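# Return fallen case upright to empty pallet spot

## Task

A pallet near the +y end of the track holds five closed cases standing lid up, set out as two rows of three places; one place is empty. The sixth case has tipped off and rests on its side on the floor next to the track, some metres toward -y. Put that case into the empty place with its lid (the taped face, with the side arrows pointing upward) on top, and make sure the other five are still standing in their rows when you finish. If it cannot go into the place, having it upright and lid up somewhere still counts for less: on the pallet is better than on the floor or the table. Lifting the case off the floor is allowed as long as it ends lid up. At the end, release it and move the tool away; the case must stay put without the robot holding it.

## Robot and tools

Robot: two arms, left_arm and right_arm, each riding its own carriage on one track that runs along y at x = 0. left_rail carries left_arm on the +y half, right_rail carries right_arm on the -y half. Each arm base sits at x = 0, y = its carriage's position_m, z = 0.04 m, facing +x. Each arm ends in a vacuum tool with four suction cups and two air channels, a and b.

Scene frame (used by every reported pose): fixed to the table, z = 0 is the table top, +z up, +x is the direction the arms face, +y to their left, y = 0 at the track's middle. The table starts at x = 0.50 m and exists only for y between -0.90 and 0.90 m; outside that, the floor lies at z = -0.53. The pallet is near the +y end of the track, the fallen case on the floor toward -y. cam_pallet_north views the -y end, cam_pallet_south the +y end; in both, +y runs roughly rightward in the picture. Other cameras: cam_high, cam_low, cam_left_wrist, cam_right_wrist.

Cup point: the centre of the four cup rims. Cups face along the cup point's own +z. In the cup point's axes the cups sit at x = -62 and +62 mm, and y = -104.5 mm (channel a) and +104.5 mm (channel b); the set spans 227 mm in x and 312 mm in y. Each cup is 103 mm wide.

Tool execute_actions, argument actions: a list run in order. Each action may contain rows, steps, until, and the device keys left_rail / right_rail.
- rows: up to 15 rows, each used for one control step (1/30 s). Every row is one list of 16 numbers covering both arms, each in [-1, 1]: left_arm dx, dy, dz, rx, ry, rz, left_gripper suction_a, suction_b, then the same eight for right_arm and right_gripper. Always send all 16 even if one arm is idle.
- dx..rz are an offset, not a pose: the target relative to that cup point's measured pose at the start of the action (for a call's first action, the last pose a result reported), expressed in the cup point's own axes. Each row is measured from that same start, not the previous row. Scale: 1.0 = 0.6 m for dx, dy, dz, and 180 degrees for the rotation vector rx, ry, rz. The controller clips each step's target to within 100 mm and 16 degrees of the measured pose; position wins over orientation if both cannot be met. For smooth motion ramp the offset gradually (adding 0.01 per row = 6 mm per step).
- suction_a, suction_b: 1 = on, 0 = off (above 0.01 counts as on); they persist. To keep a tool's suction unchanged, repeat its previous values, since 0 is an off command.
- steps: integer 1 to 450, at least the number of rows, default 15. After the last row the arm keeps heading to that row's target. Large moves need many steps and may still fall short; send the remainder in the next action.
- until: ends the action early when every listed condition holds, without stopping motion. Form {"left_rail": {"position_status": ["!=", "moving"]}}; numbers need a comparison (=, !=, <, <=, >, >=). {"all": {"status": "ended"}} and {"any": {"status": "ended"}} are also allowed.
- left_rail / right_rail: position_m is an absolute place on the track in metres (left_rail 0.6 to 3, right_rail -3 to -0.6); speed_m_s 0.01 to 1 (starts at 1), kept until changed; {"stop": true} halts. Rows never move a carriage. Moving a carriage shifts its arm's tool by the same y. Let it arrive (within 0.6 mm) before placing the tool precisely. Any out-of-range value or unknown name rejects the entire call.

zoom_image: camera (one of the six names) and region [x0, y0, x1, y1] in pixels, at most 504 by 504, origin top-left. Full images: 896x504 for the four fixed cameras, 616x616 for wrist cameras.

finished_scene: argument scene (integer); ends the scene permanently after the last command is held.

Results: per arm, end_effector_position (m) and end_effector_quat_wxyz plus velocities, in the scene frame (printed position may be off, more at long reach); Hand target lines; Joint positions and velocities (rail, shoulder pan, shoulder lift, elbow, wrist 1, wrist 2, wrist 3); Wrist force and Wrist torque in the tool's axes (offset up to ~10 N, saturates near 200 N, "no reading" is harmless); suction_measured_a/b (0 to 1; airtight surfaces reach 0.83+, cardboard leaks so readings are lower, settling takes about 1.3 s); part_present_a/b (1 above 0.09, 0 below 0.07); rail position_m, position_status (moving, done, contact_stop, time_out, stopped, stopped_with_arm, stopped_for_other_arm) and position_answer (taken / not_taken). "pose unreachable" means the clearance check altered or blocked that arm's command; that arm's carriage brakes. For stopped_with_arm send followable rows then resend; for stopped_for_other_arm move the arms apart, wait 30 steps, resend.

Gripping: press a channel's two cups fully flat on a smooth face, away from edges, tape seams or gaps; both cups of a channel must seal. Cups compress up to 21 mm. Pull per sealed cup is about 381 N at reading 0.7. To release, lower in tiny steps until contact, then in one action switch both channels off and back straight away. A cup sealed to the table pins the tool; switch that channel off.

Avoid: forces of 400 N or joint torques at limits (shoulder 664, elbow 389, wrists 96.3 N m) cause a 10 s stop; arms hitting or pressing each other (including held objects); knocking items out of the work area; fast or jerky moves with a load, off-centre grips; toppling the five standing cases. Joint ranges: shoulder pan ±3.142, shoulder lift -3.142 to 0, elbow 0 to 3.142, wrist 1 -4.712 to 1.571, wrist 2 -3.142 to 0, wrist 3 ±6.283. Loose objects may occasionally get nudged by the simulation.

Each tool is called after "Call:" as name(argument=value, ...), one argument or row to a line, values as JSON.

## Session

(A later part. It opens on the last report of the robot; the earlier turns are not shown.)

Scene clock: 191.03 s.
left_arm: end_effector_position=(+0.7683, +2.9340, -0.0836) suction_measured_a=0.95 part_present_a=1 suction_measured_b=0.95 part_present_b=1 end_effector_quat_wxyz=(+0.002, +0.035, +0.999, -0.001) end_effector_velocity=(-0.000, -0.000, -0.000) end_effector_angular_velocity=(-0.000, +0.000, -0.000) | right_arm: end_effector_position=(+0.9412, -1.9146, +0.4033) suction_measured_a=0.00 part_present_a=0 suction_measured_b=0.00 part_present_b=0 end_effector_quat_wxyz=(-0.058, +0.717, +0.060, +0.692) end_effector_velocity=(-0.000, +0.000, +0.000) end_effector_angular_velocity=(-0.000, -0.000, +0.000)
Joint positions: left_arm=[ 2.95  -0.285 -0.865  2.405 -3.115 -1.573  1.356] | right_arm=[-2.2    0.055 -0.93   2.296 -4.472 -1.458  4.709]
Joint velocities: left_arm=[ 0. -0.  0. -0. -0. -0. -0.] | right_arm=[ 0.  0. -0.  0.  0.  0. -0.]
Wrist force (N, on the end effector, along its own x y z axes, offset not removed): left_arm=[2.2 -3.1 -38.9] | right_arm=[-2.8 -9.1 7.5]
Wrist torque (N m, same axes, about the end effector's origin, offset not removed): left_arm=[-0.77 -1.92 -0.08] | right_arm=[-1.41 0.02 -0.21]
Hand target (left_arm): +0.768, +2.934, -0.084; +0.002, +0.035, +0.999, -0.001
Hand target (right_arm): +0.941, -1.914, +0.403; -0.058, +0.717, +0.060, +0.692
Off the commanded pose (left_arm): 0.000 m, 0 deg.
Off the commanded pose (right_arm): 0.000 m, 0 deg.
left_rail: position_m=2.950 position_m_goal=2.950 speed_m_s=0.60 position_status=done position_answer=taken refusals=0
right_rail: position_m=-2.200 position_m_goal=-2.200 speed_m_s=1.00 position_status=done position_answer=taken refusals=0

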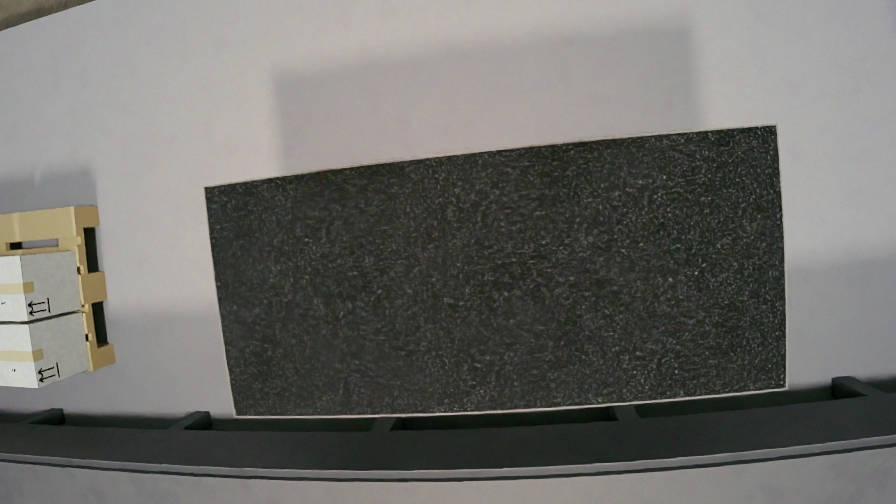

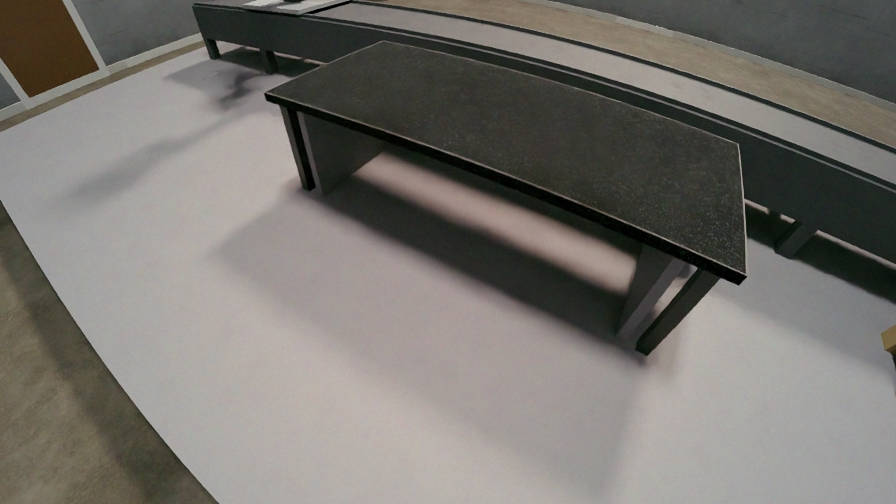

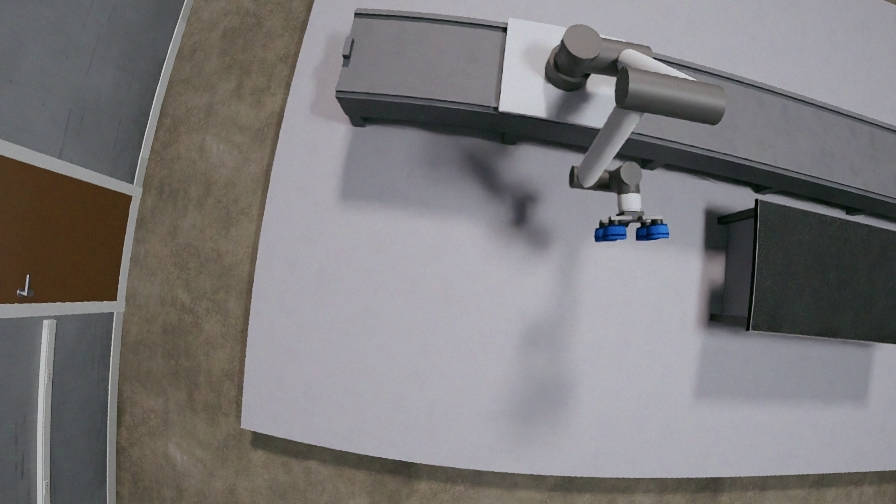

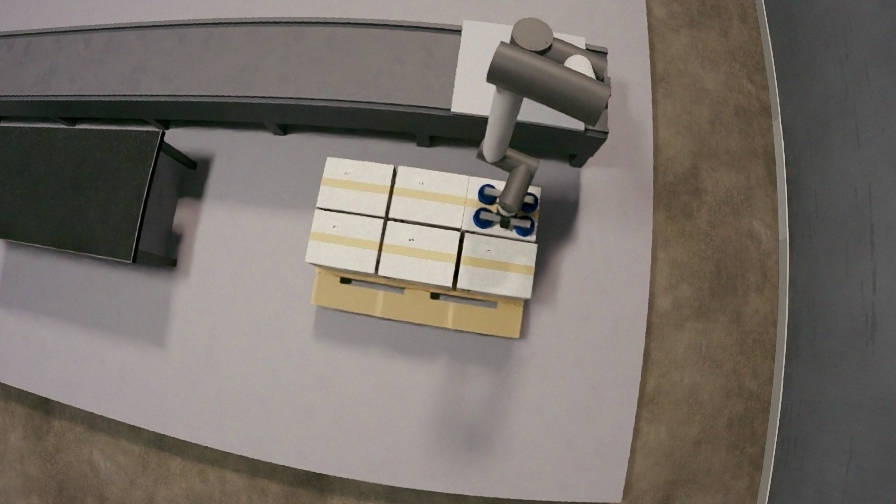

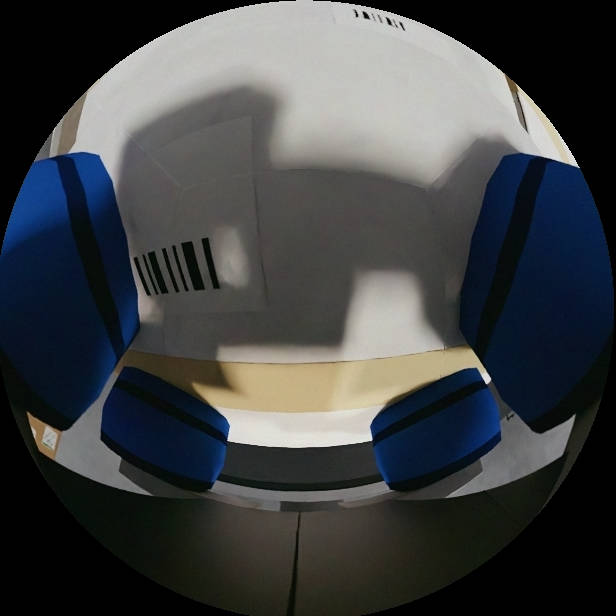

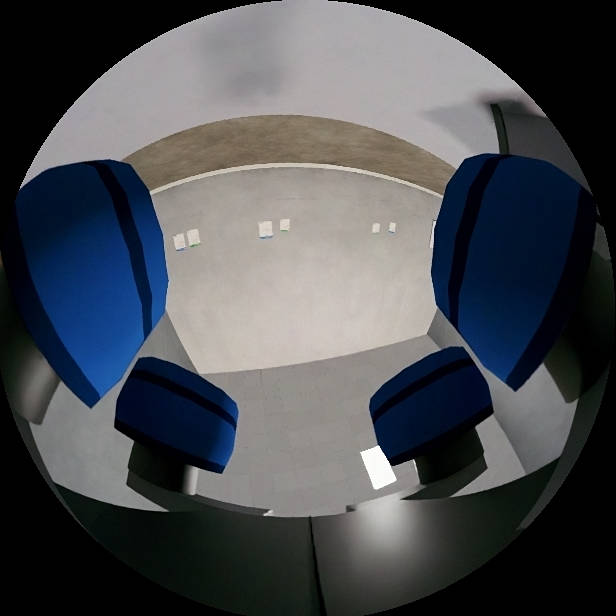

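Still hanging.

Call:
execute_actions(
  actions=[
    {"rows":[[0,0,0.01,0,0,0,1,1,0,0,0,0,0,0,0,0],[0,0,0.02,0,0,0,1,1,0,0,0,0,0,0,0,0]],"steps":25},
  ],
)

Scene clock: 194.03 s.
left_arm: end_effector_position=(+0.7684, +2.9339, -0.0955) suction_measured_a=0.95 part_present_a=1 suction_measured_b=0.95 part_present_b=1 end_effector_quat_wxyz=(+0.002, +0.035, +0.999, -0.001) end_effector_velocity=(+0.000, -0.000, -0.000) end_effector_angular_velocity=(-0.000, -0.000, -0.000) | right_arm: end_effector_position=(+0.9412, -1.9146, +0.4033) suction_measured_a=0.00 part_present_a=0 suction_measured_b=0.00 part_present_b=0 end_effector_quat_wxyz=(-0.058, +0.717, +0.060, +0.692) end_effector_velocity=(-0.000, +0.000, +0.000) end_effector_angular_velocity=(+0.000, -0.000, +0.000)
Joint positions: left_arm=[ 2.95  -0.285 -0.845  2.403 -3.133 -1.573  1.356] | right_arm=[-2.2    0.055 -0.93   2.296 -4.472 -1.458  4.709]
Joint velocities: left_arm=[ 0.  0.  0. -0. -0. -0.  0.] | right_arm=[ 0.  0. -0.  0.  0. -0. -0.]
Wrist force (N, on the end effector, along its own x y z axes, offset not removed): left_arm=[3.4 -4.5 -36.9] | right_arm=[-2.7 -8.6 3.3]
Wrist torque (N m, same axes, about the end effector's origin, offset not removed): left_arm=[-1.00 -2.27 -0.02] | right_arm=[-1.05 0.20 -0.40]
Hand target (left_arm): +0.768, +2.934, -0.096; +0.002, +0.035, +0.999, -0.001
Hand target (right_arm): +0.941, -1.914, +0.403; -0.058, +0.717, +0.060, +0.692
Off the commanded pose (left_arm): 0.000 m, 0 deg.
Off the commanded pose (right_arm): 0.000 m, 0 deg.
left_rail: position_m=2.950 position_m_goal=2.950 speed_m_s=0.60 position_status=done position_answer=taken refusals=0
right_rail: position_m=-2.200 position_m_goal=-2.200 speed_m_s=1.00 position_status=done position_answer=taken refusals=0

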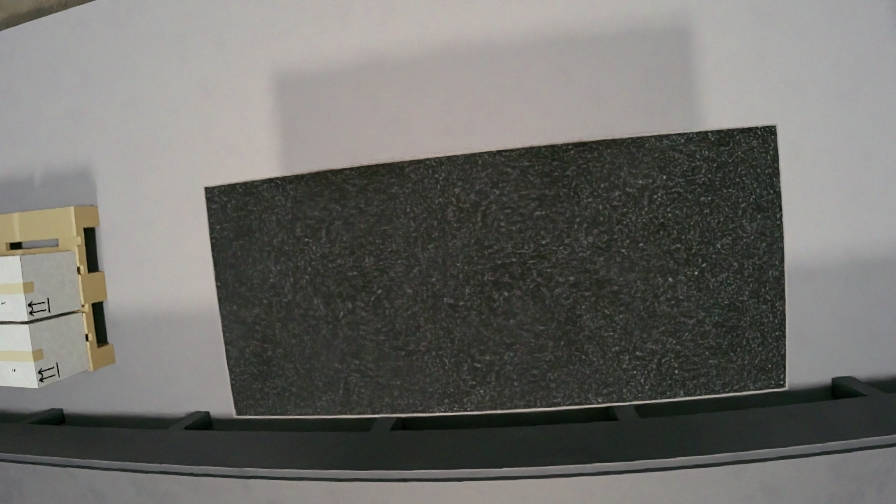

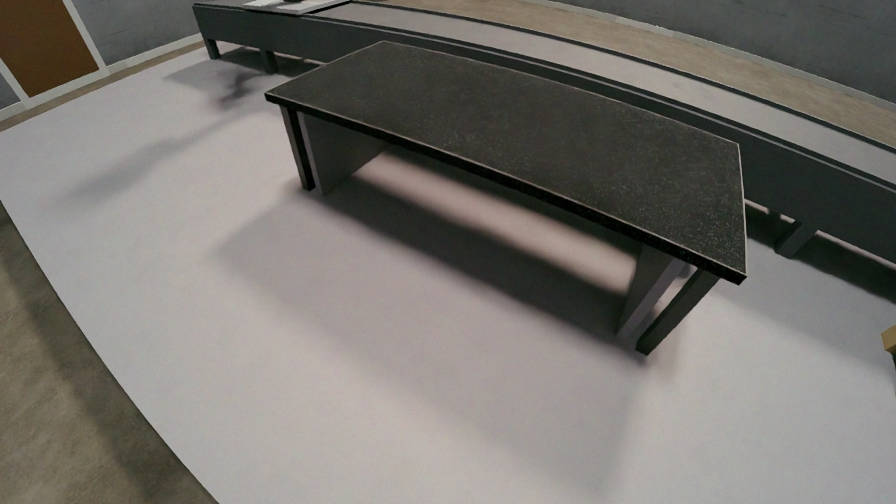

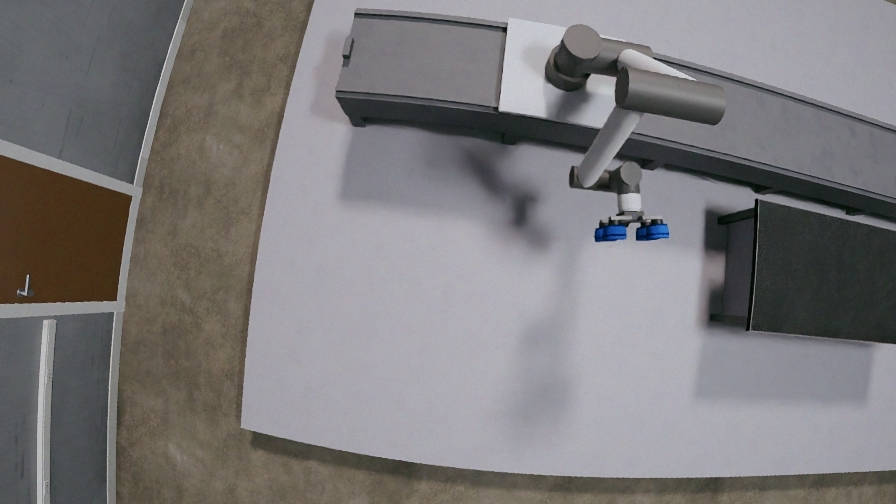

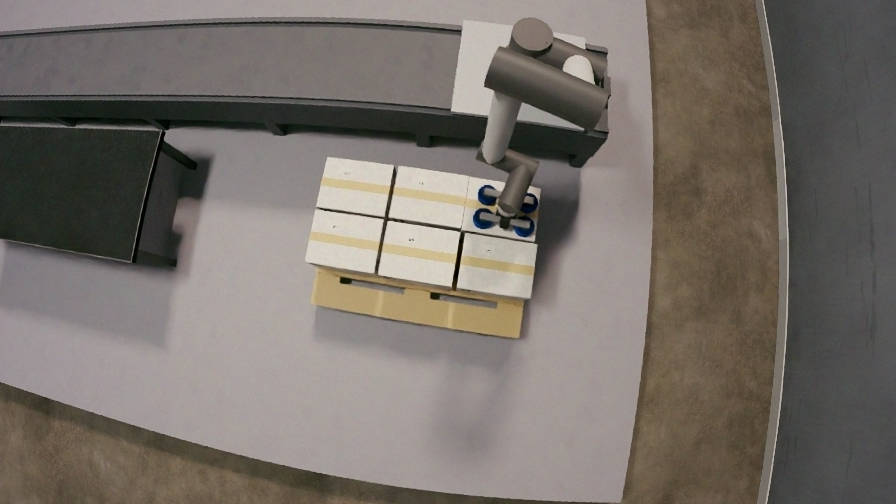

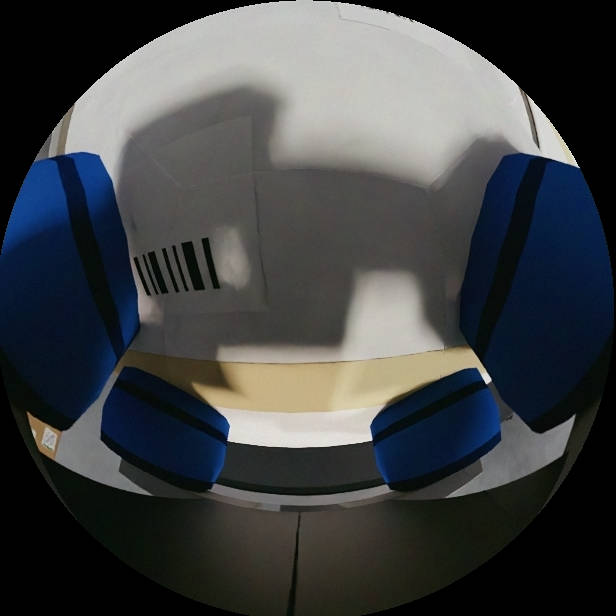

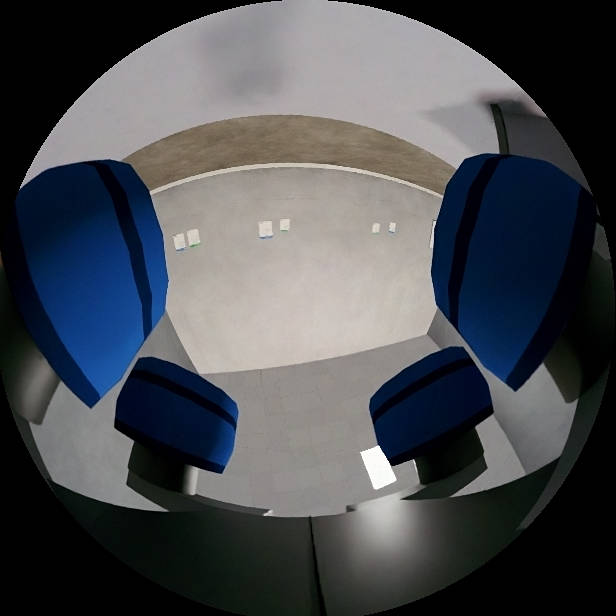

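Call:
execute_actions(
  actions=[
    {"rows":[[0,0,0.01,0,0,0,1,1,0,0,0,0,0,0,0,0],[0,0,0.02,0,0,0,1,1,0,0,0,0,0,0,0,0]],"steps":25},
  ],
)

Scene clock: 197.03 s.
left_arm: end_effector_position=(+0.7684, +2.9339, -0.1075) suction_measured_a=0.95 part_present_a=1 suction_measured_b=0.95 part_present_b=1 end_effector_quat_wxyz=(+0.002, +0.035, +0.999, -0.001) end_effector_velocity=(+0.000, -0.000, -0.000) end_effector_angular_velocity=(-0.000, -0.000, -0.000) | right_arm: end_effector_position=(+0.9412, -1.9146, +0.4033) suction_measured_a=0.00 part_present_a=0 suction_measured_b=0.00 part_present_b=0 end_effector_quat_wxyz=(-0.058, +0.717, +0.060, +0.692) end_effector_velocity=(+0.000, +0.000, -0.000) end_effector_angular_velocity=(-0.000, +0.000, -0.000)
Joint positions: left_arm=[ 2.95  -0.285 -0.824  2.4   -3.151 -1.573  1.356] | right_arm=[-2.2    0.055 -0.93   2.296 -4.472 -1.458  4.709]
Joint velocities: left_arm=[ 0. -0.  0. -0. -0. -0. -0.] | right_arm=[ 0.  0.  0. -0.  0. -0. -0.]
Wrist force (N, on the end effector, along its own x y z axes, offset not removed): left_arm=[2.8 -2.4 -38.6] | right_arm=[-1.1 -5.3 4.8]
Wrist torque (N m, same axes, about the end effector's origin, offset not removed): left_arm=[-0.79 -2.10 -0.07] | right_arm=[-0.79 -0.09 -0.06]
Hand target (left_arm): +0.768, +2.934, -0.108; +0.002, +0.035, +0.999, -0.001
Hand target (right_arm): +0.941, -1.914, +0.403; -0.058, +0.717, +0.060, +0.692
Off the commanded pose (left_arm): 0.000 m, 0 deg.
Off the commanded pose (right_arm): 0.000 m, 0 deg.
left_rail: position_m=2.950 position_m_goal=2.950 speed_m_s=0.60 position_status=done position_answer=taken refusals=0
right_rail: position_m=-2.200 position_m_goal=-2.200 speed_m_s=1.00 position_status=done position_answer=taken refusals=0

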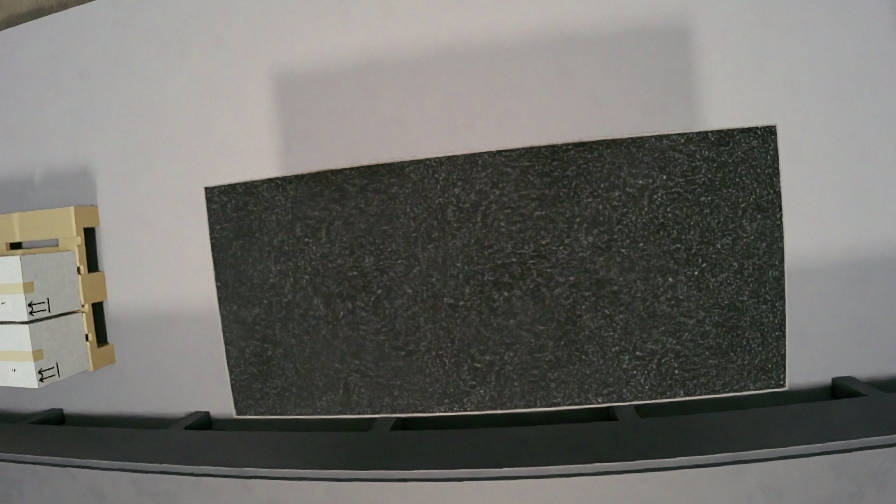

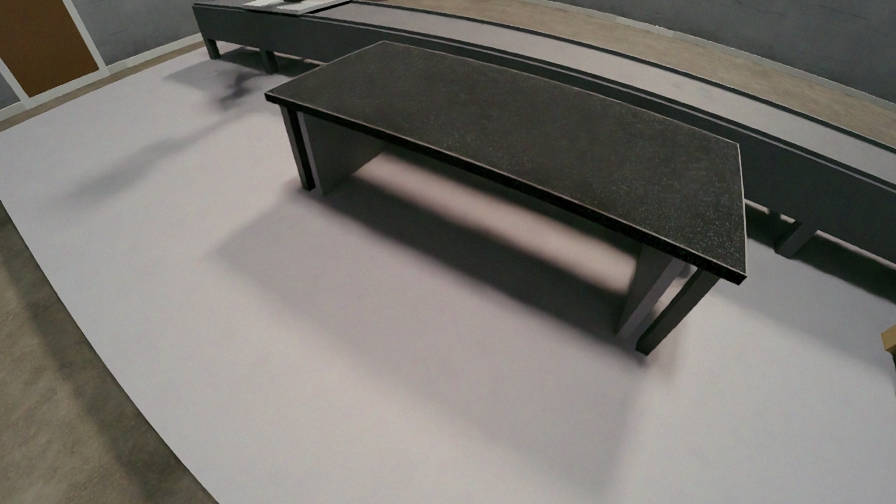

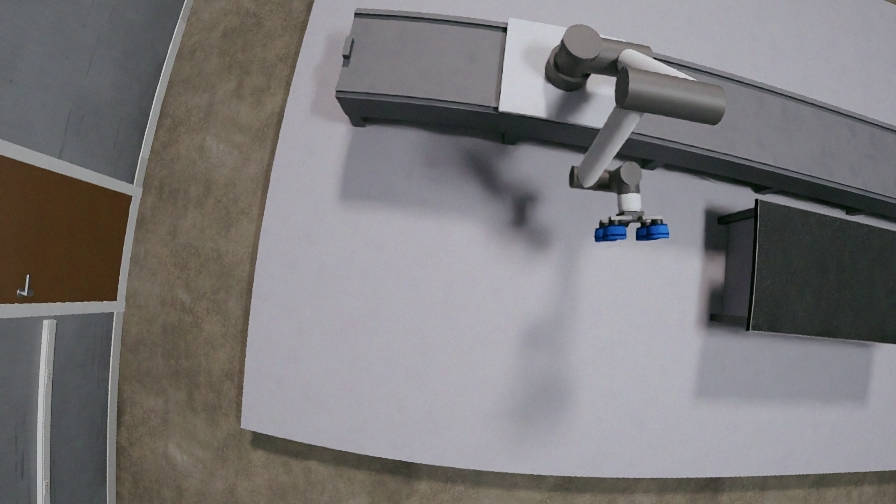

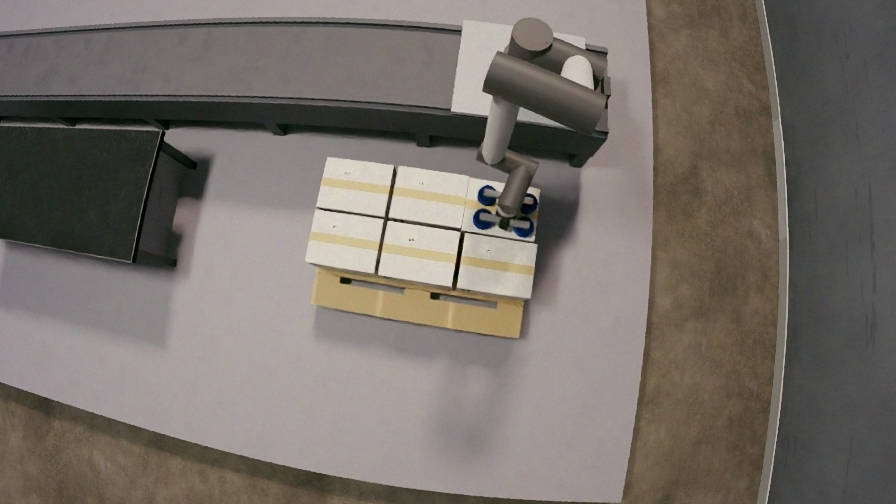

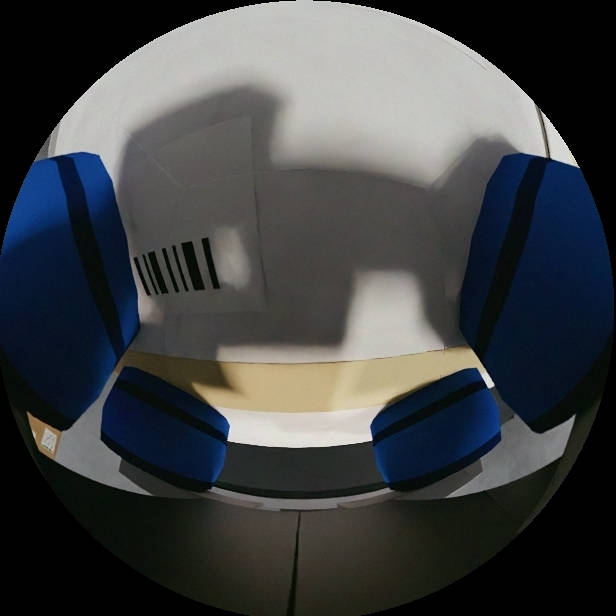

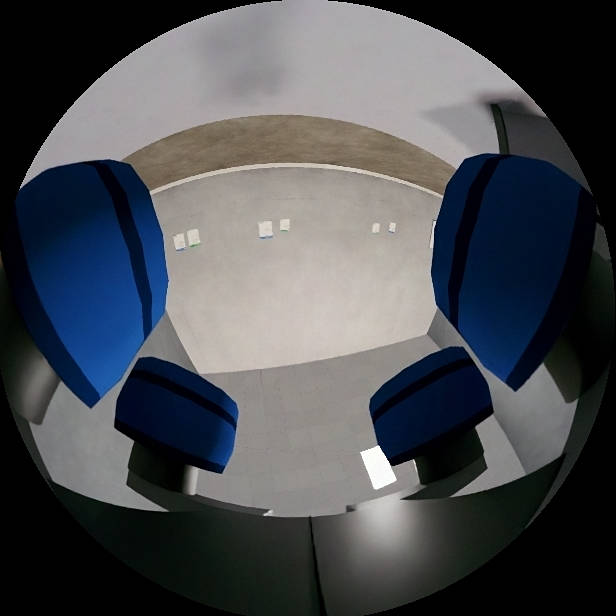

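Neighbour tops nearly level; a bit more.

Call:
execute_actions(
  actions=[
    {"rows":[[0,0,0.007,0,0,0,1,1,0,0,0,0,0,0,0,0],[0,0,0.013,0,0,0,1,1,0,0,0,0,0,0,0,0]],"steps":25},
  ],
)

Scene clock: 200.30 s.
left_arm: end_effector_position=(+0.7684, +2.9339, -0.1153) suction_measured_a=0.95 part_present_a=1 suction_measured_b=0.95 part_present_b=1 end_effector_quat_wxyz=(+0.002, +0.035, +0.999, -0.001) end_effector_velocity=(+0.000, -0.000, -0.000) end_effector_angular_velocity=(-0.000, -0.000, +0.000) | right_arm: end_effector_position=(+0.9412, -1.9146, +0.4033) suction_measured_a=0.00 part_present_a=0 suction_measured_b=0.00 part_present_b=0 end_effector_quat_wxyz=(-0.058, +0.717, +0.060, +0.692) end_effector_velocity=(-0.000, +0.000, +0.000) end_effector_angular_velocity=(-0.000, -0.000, +0.000)
Joint positions: left_arm=[ 2.95  -0.285 -0.811  2.398 -3.163 -1.573  1.356] | right_arm=[-2.2    0.055 -0.93   2.296 -4.472 -1.458  4.709]
Joint velocities: left_arm=[ 0.  0.  0. -0. -0.  0. -0.] | right_arm=[ 0.  0. -0.  0.  0. -0. -0.]
Wrist force (N, on the end effector, along its own x y z axes, offset not removed): left_arm=[2.5 0.0 -38.3] | right_arm=[-2.0 -7.1 2.8]
Wrist torque (N m, same axes, about the end effector's origin, offset not removed): left_arm=[-0.42 -2.03 -0.06] | right_arm=[-1.10 -0.08 -0.27]
Hand target (left_arm): +0.768, +2.934, -0.115; +0.002, +0.035, +0.999, -0.001
Hand target (right_arm): +0.941, -1.914, +0.403; -0.058, +0.717, +0.060, +0.692
Off the commanded pose (left_arm): 0.000 m, 0 deg.
Off the commanded pose (right_arm): 0.000 m, 0 deg.
left_rail: position_m=2.950 position_m_goal=2.950 speed_m_s=0.60 position_status=done position_answer=taken refusals=0
right_rail: position_m=-2.200 position_m_goal=-2.200 speed_m_s=1.00 position_status=done position_answer=taken refusals=0

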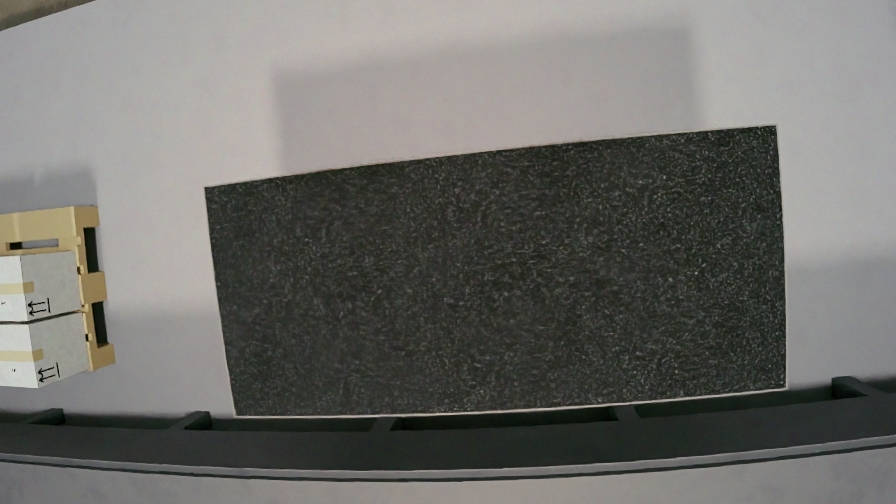

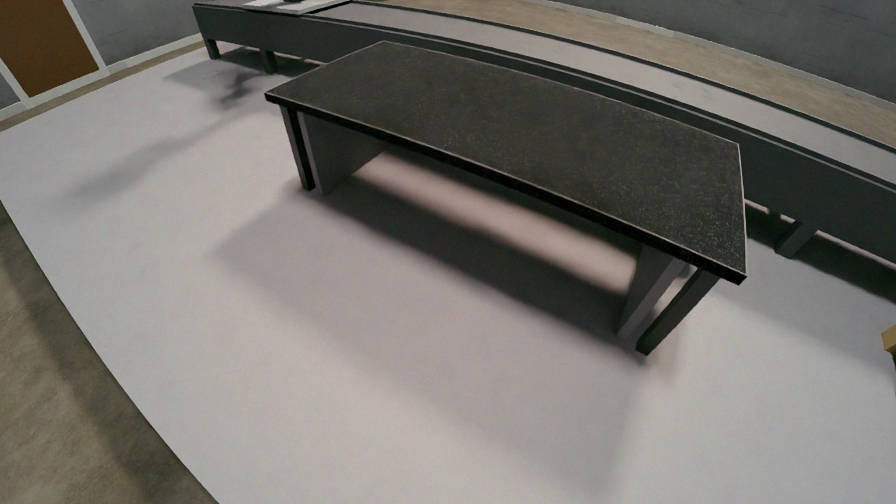

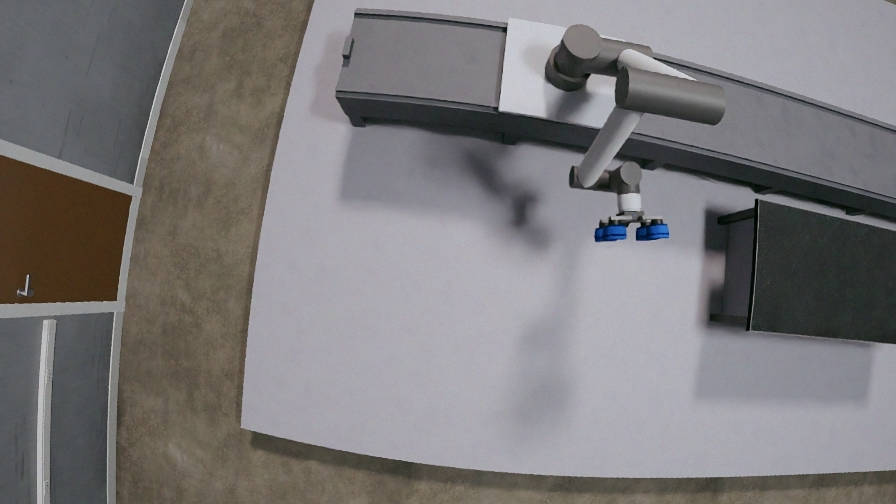

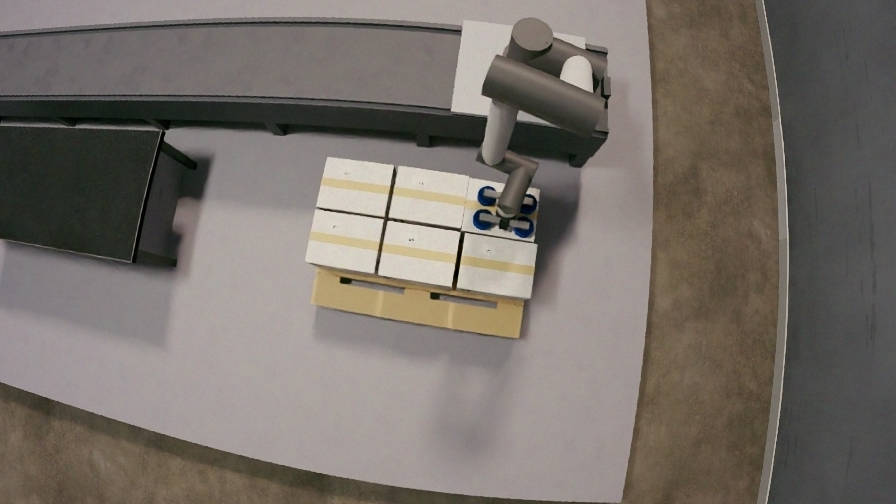

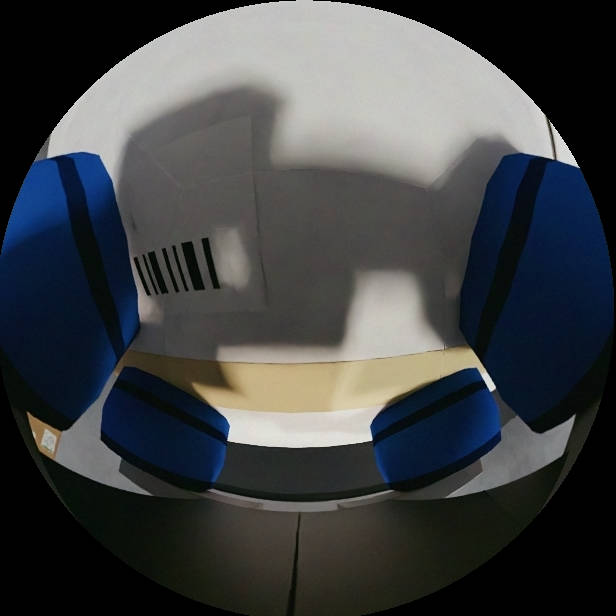

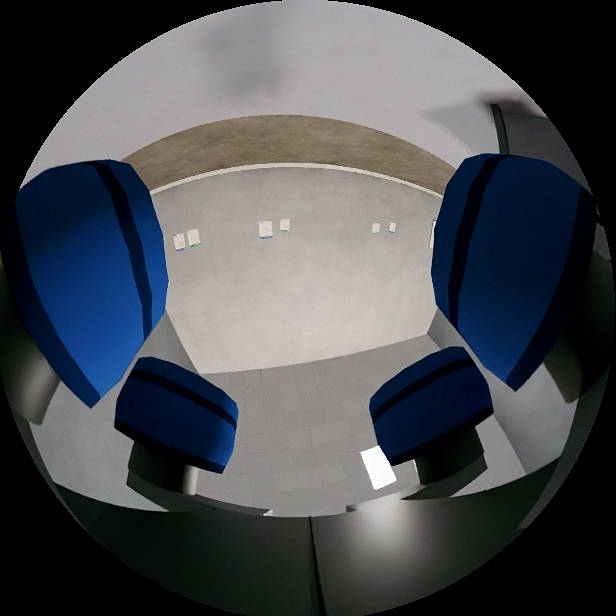

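Call:
execute_actions(
  actions=[
    {"rows":[[0,0,0.007,0,0,0,1,1,0,0,0,0,0,0,0,0],[0,0,0.013,0,0,0,1,1,0,0,0,0,0,0,0,0]],"steps":25},
  ],
)

Scene clock: 203.40 s.
left_arm: end_effector_position=(+0.7685, +2.9339, -0.1231) suction_measured_a=0.95 part_present_a=1 suction_measured_b=0.95 part_present_b=1 end_effector_quat_wxyz=(+0.002, +0.035, +0.999, -0.001) end_effector_velocity=(-0.000, -0.000, -0.000) end_effector_angular_velocity=(-0.000, +0.000, -0.000) | right_arm: end_effector_position=(+0.9412, -1.9146, +0.4033) suction_measured_a=0.00 part_present_a=0 suction_measured_b=0.00 part_present_b=0 end_effector_quat_wxyz=(-0.058, +0.717, +0.060, +0.692) end_effector_velocity=(+0.000, +0.000, -0.000) end_effector_angular_velocity=(-0.000, +0.000, +0.000)
Joint positions: left_arm=[ 2.95  -0.285 -0.797  2.396 -3.174 -1.573  1.356] | right_arm=[-2.2    0.055 -0.93   2.296 -4.472 -1.458  4.709]
Joint velocities: left_arm=[ 0.  0.  0. -0. -0. -0. -0.] | right_arm=[ 0. -0.  0. -0.  0.  0. -0.]
Wrist force (N, on the end effector, along its own x y z axes, offset not removed): left_arm=[1.5 -1.2 -39.9] | right_arm=[1.5 -9.7 0.3]
Wrist torque (N m, same axes, about the end effector's origin, offset not removed): left_arm=[-0.48 -1.99 0.02] | right_arm=[-1.30 -0.67 -0.34]
Hand target (left_arm): +0.768, +2.934, -0.123; +0.002, +0.035, +0.999, -0.001
Hand target (right_arm): +0.941, -1.914, +0.403; -0.058, +0.717, +0.060, +0.692
Off the commanded pose (left_arm): 0.000 m, 0 deg.
Off the commanded pose (right_arm): 0.000 m, 0 deg.
left_rail: position_m=2.950 position_m_goal=2.950 speed_m_s=0.60 position_status=done position_answer=taken refusals=0
right_rail: position_m=-2.200 position_m_goal=-2.200 speed_m_s=1.00 position_status=done position_answer=taken refusals=0

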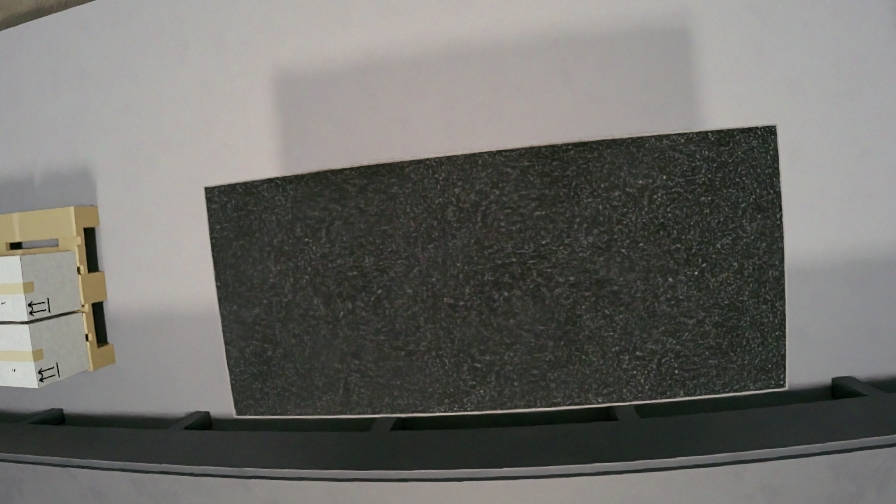

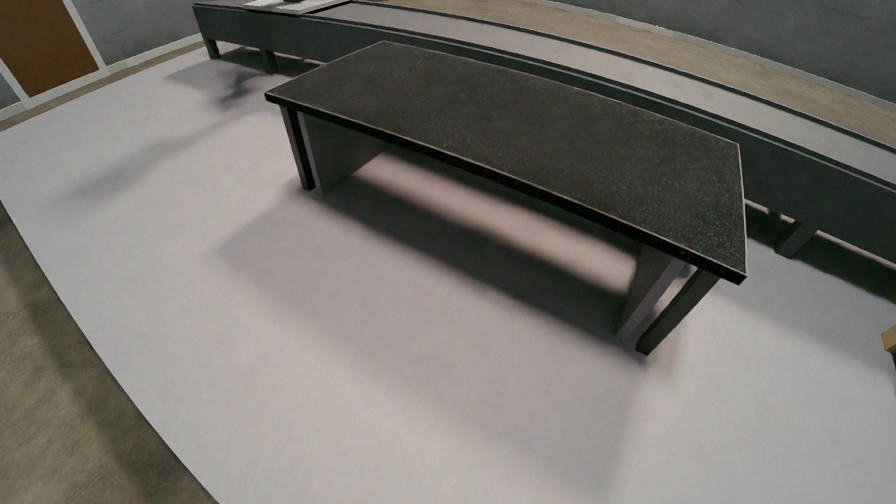

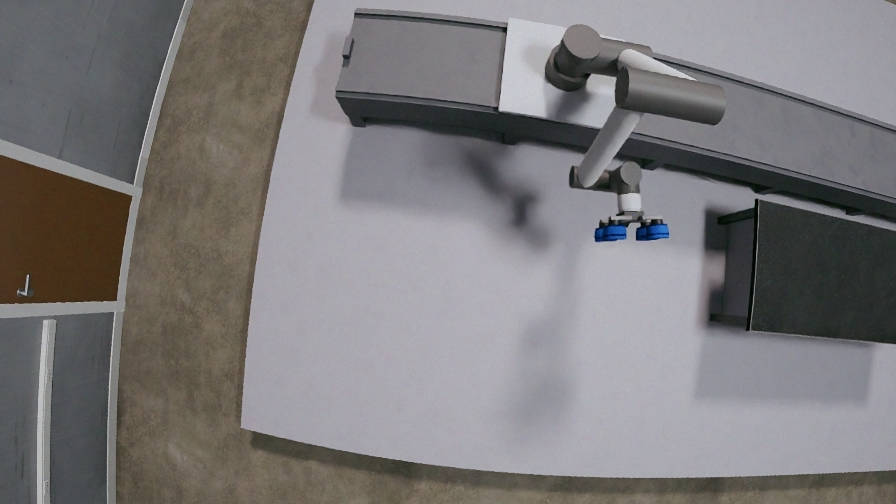

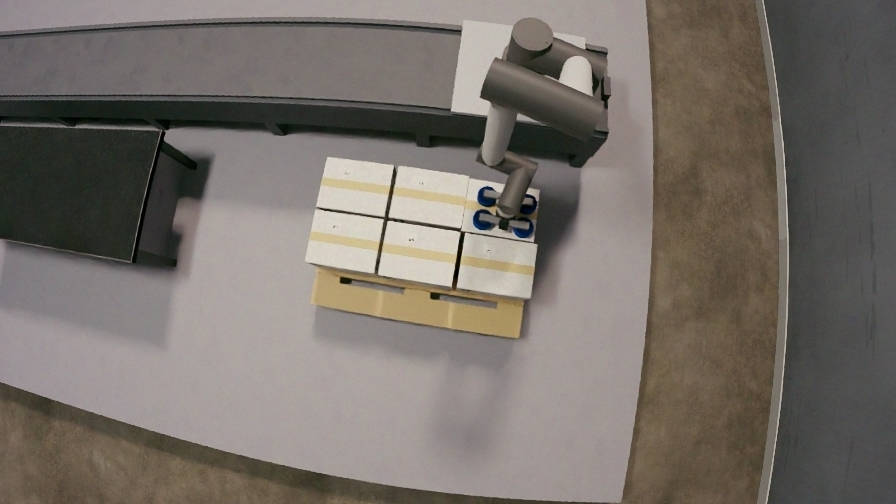

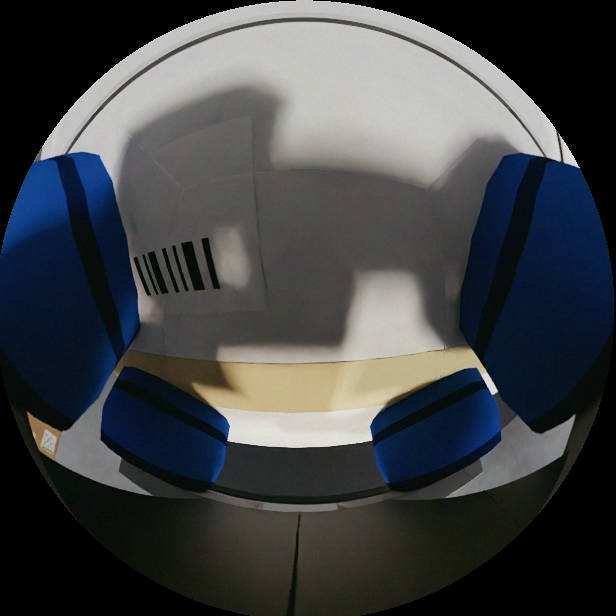

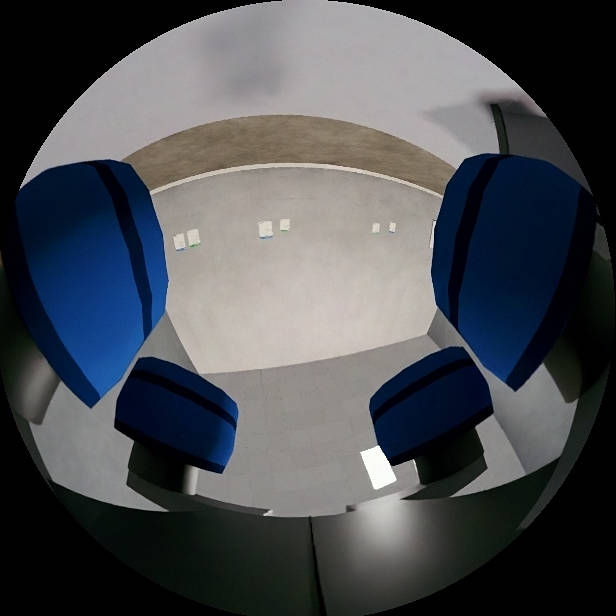

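Call:
zoom_image(
  camera="cam_pallet_south",
  region=[420, 150, 580, 260],
)

Call:
zoom_image(
  camera="cam_high",
  region=[0, 180, 200, 400],
)

Region (420, 150, 580, 260) of cam_pallet_south's 896x504 image, scaled by 3.150, with more detail than that image has; it fills the top 346 rows of this view, and the rest is white.

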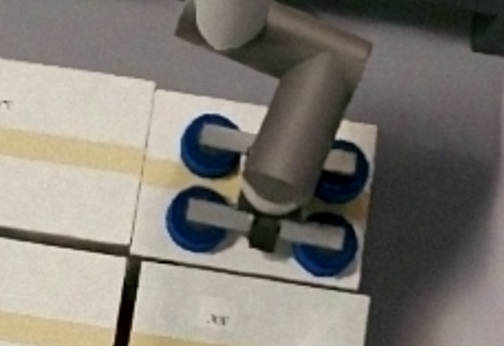

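Region (0, 180, 200, 400) of cam_high's 896x504 image, scaled by 2.291, with more detail than that image has; it fills the left 458 columns of this view, and the rest is white.

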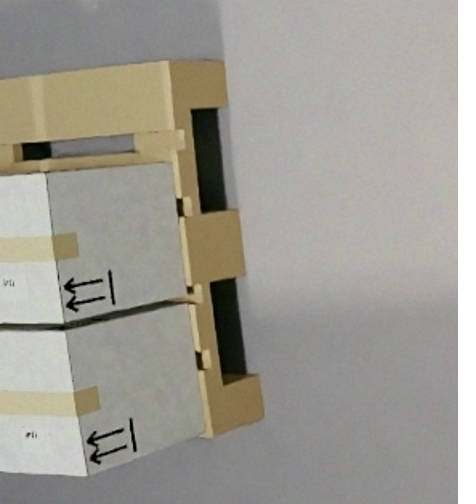

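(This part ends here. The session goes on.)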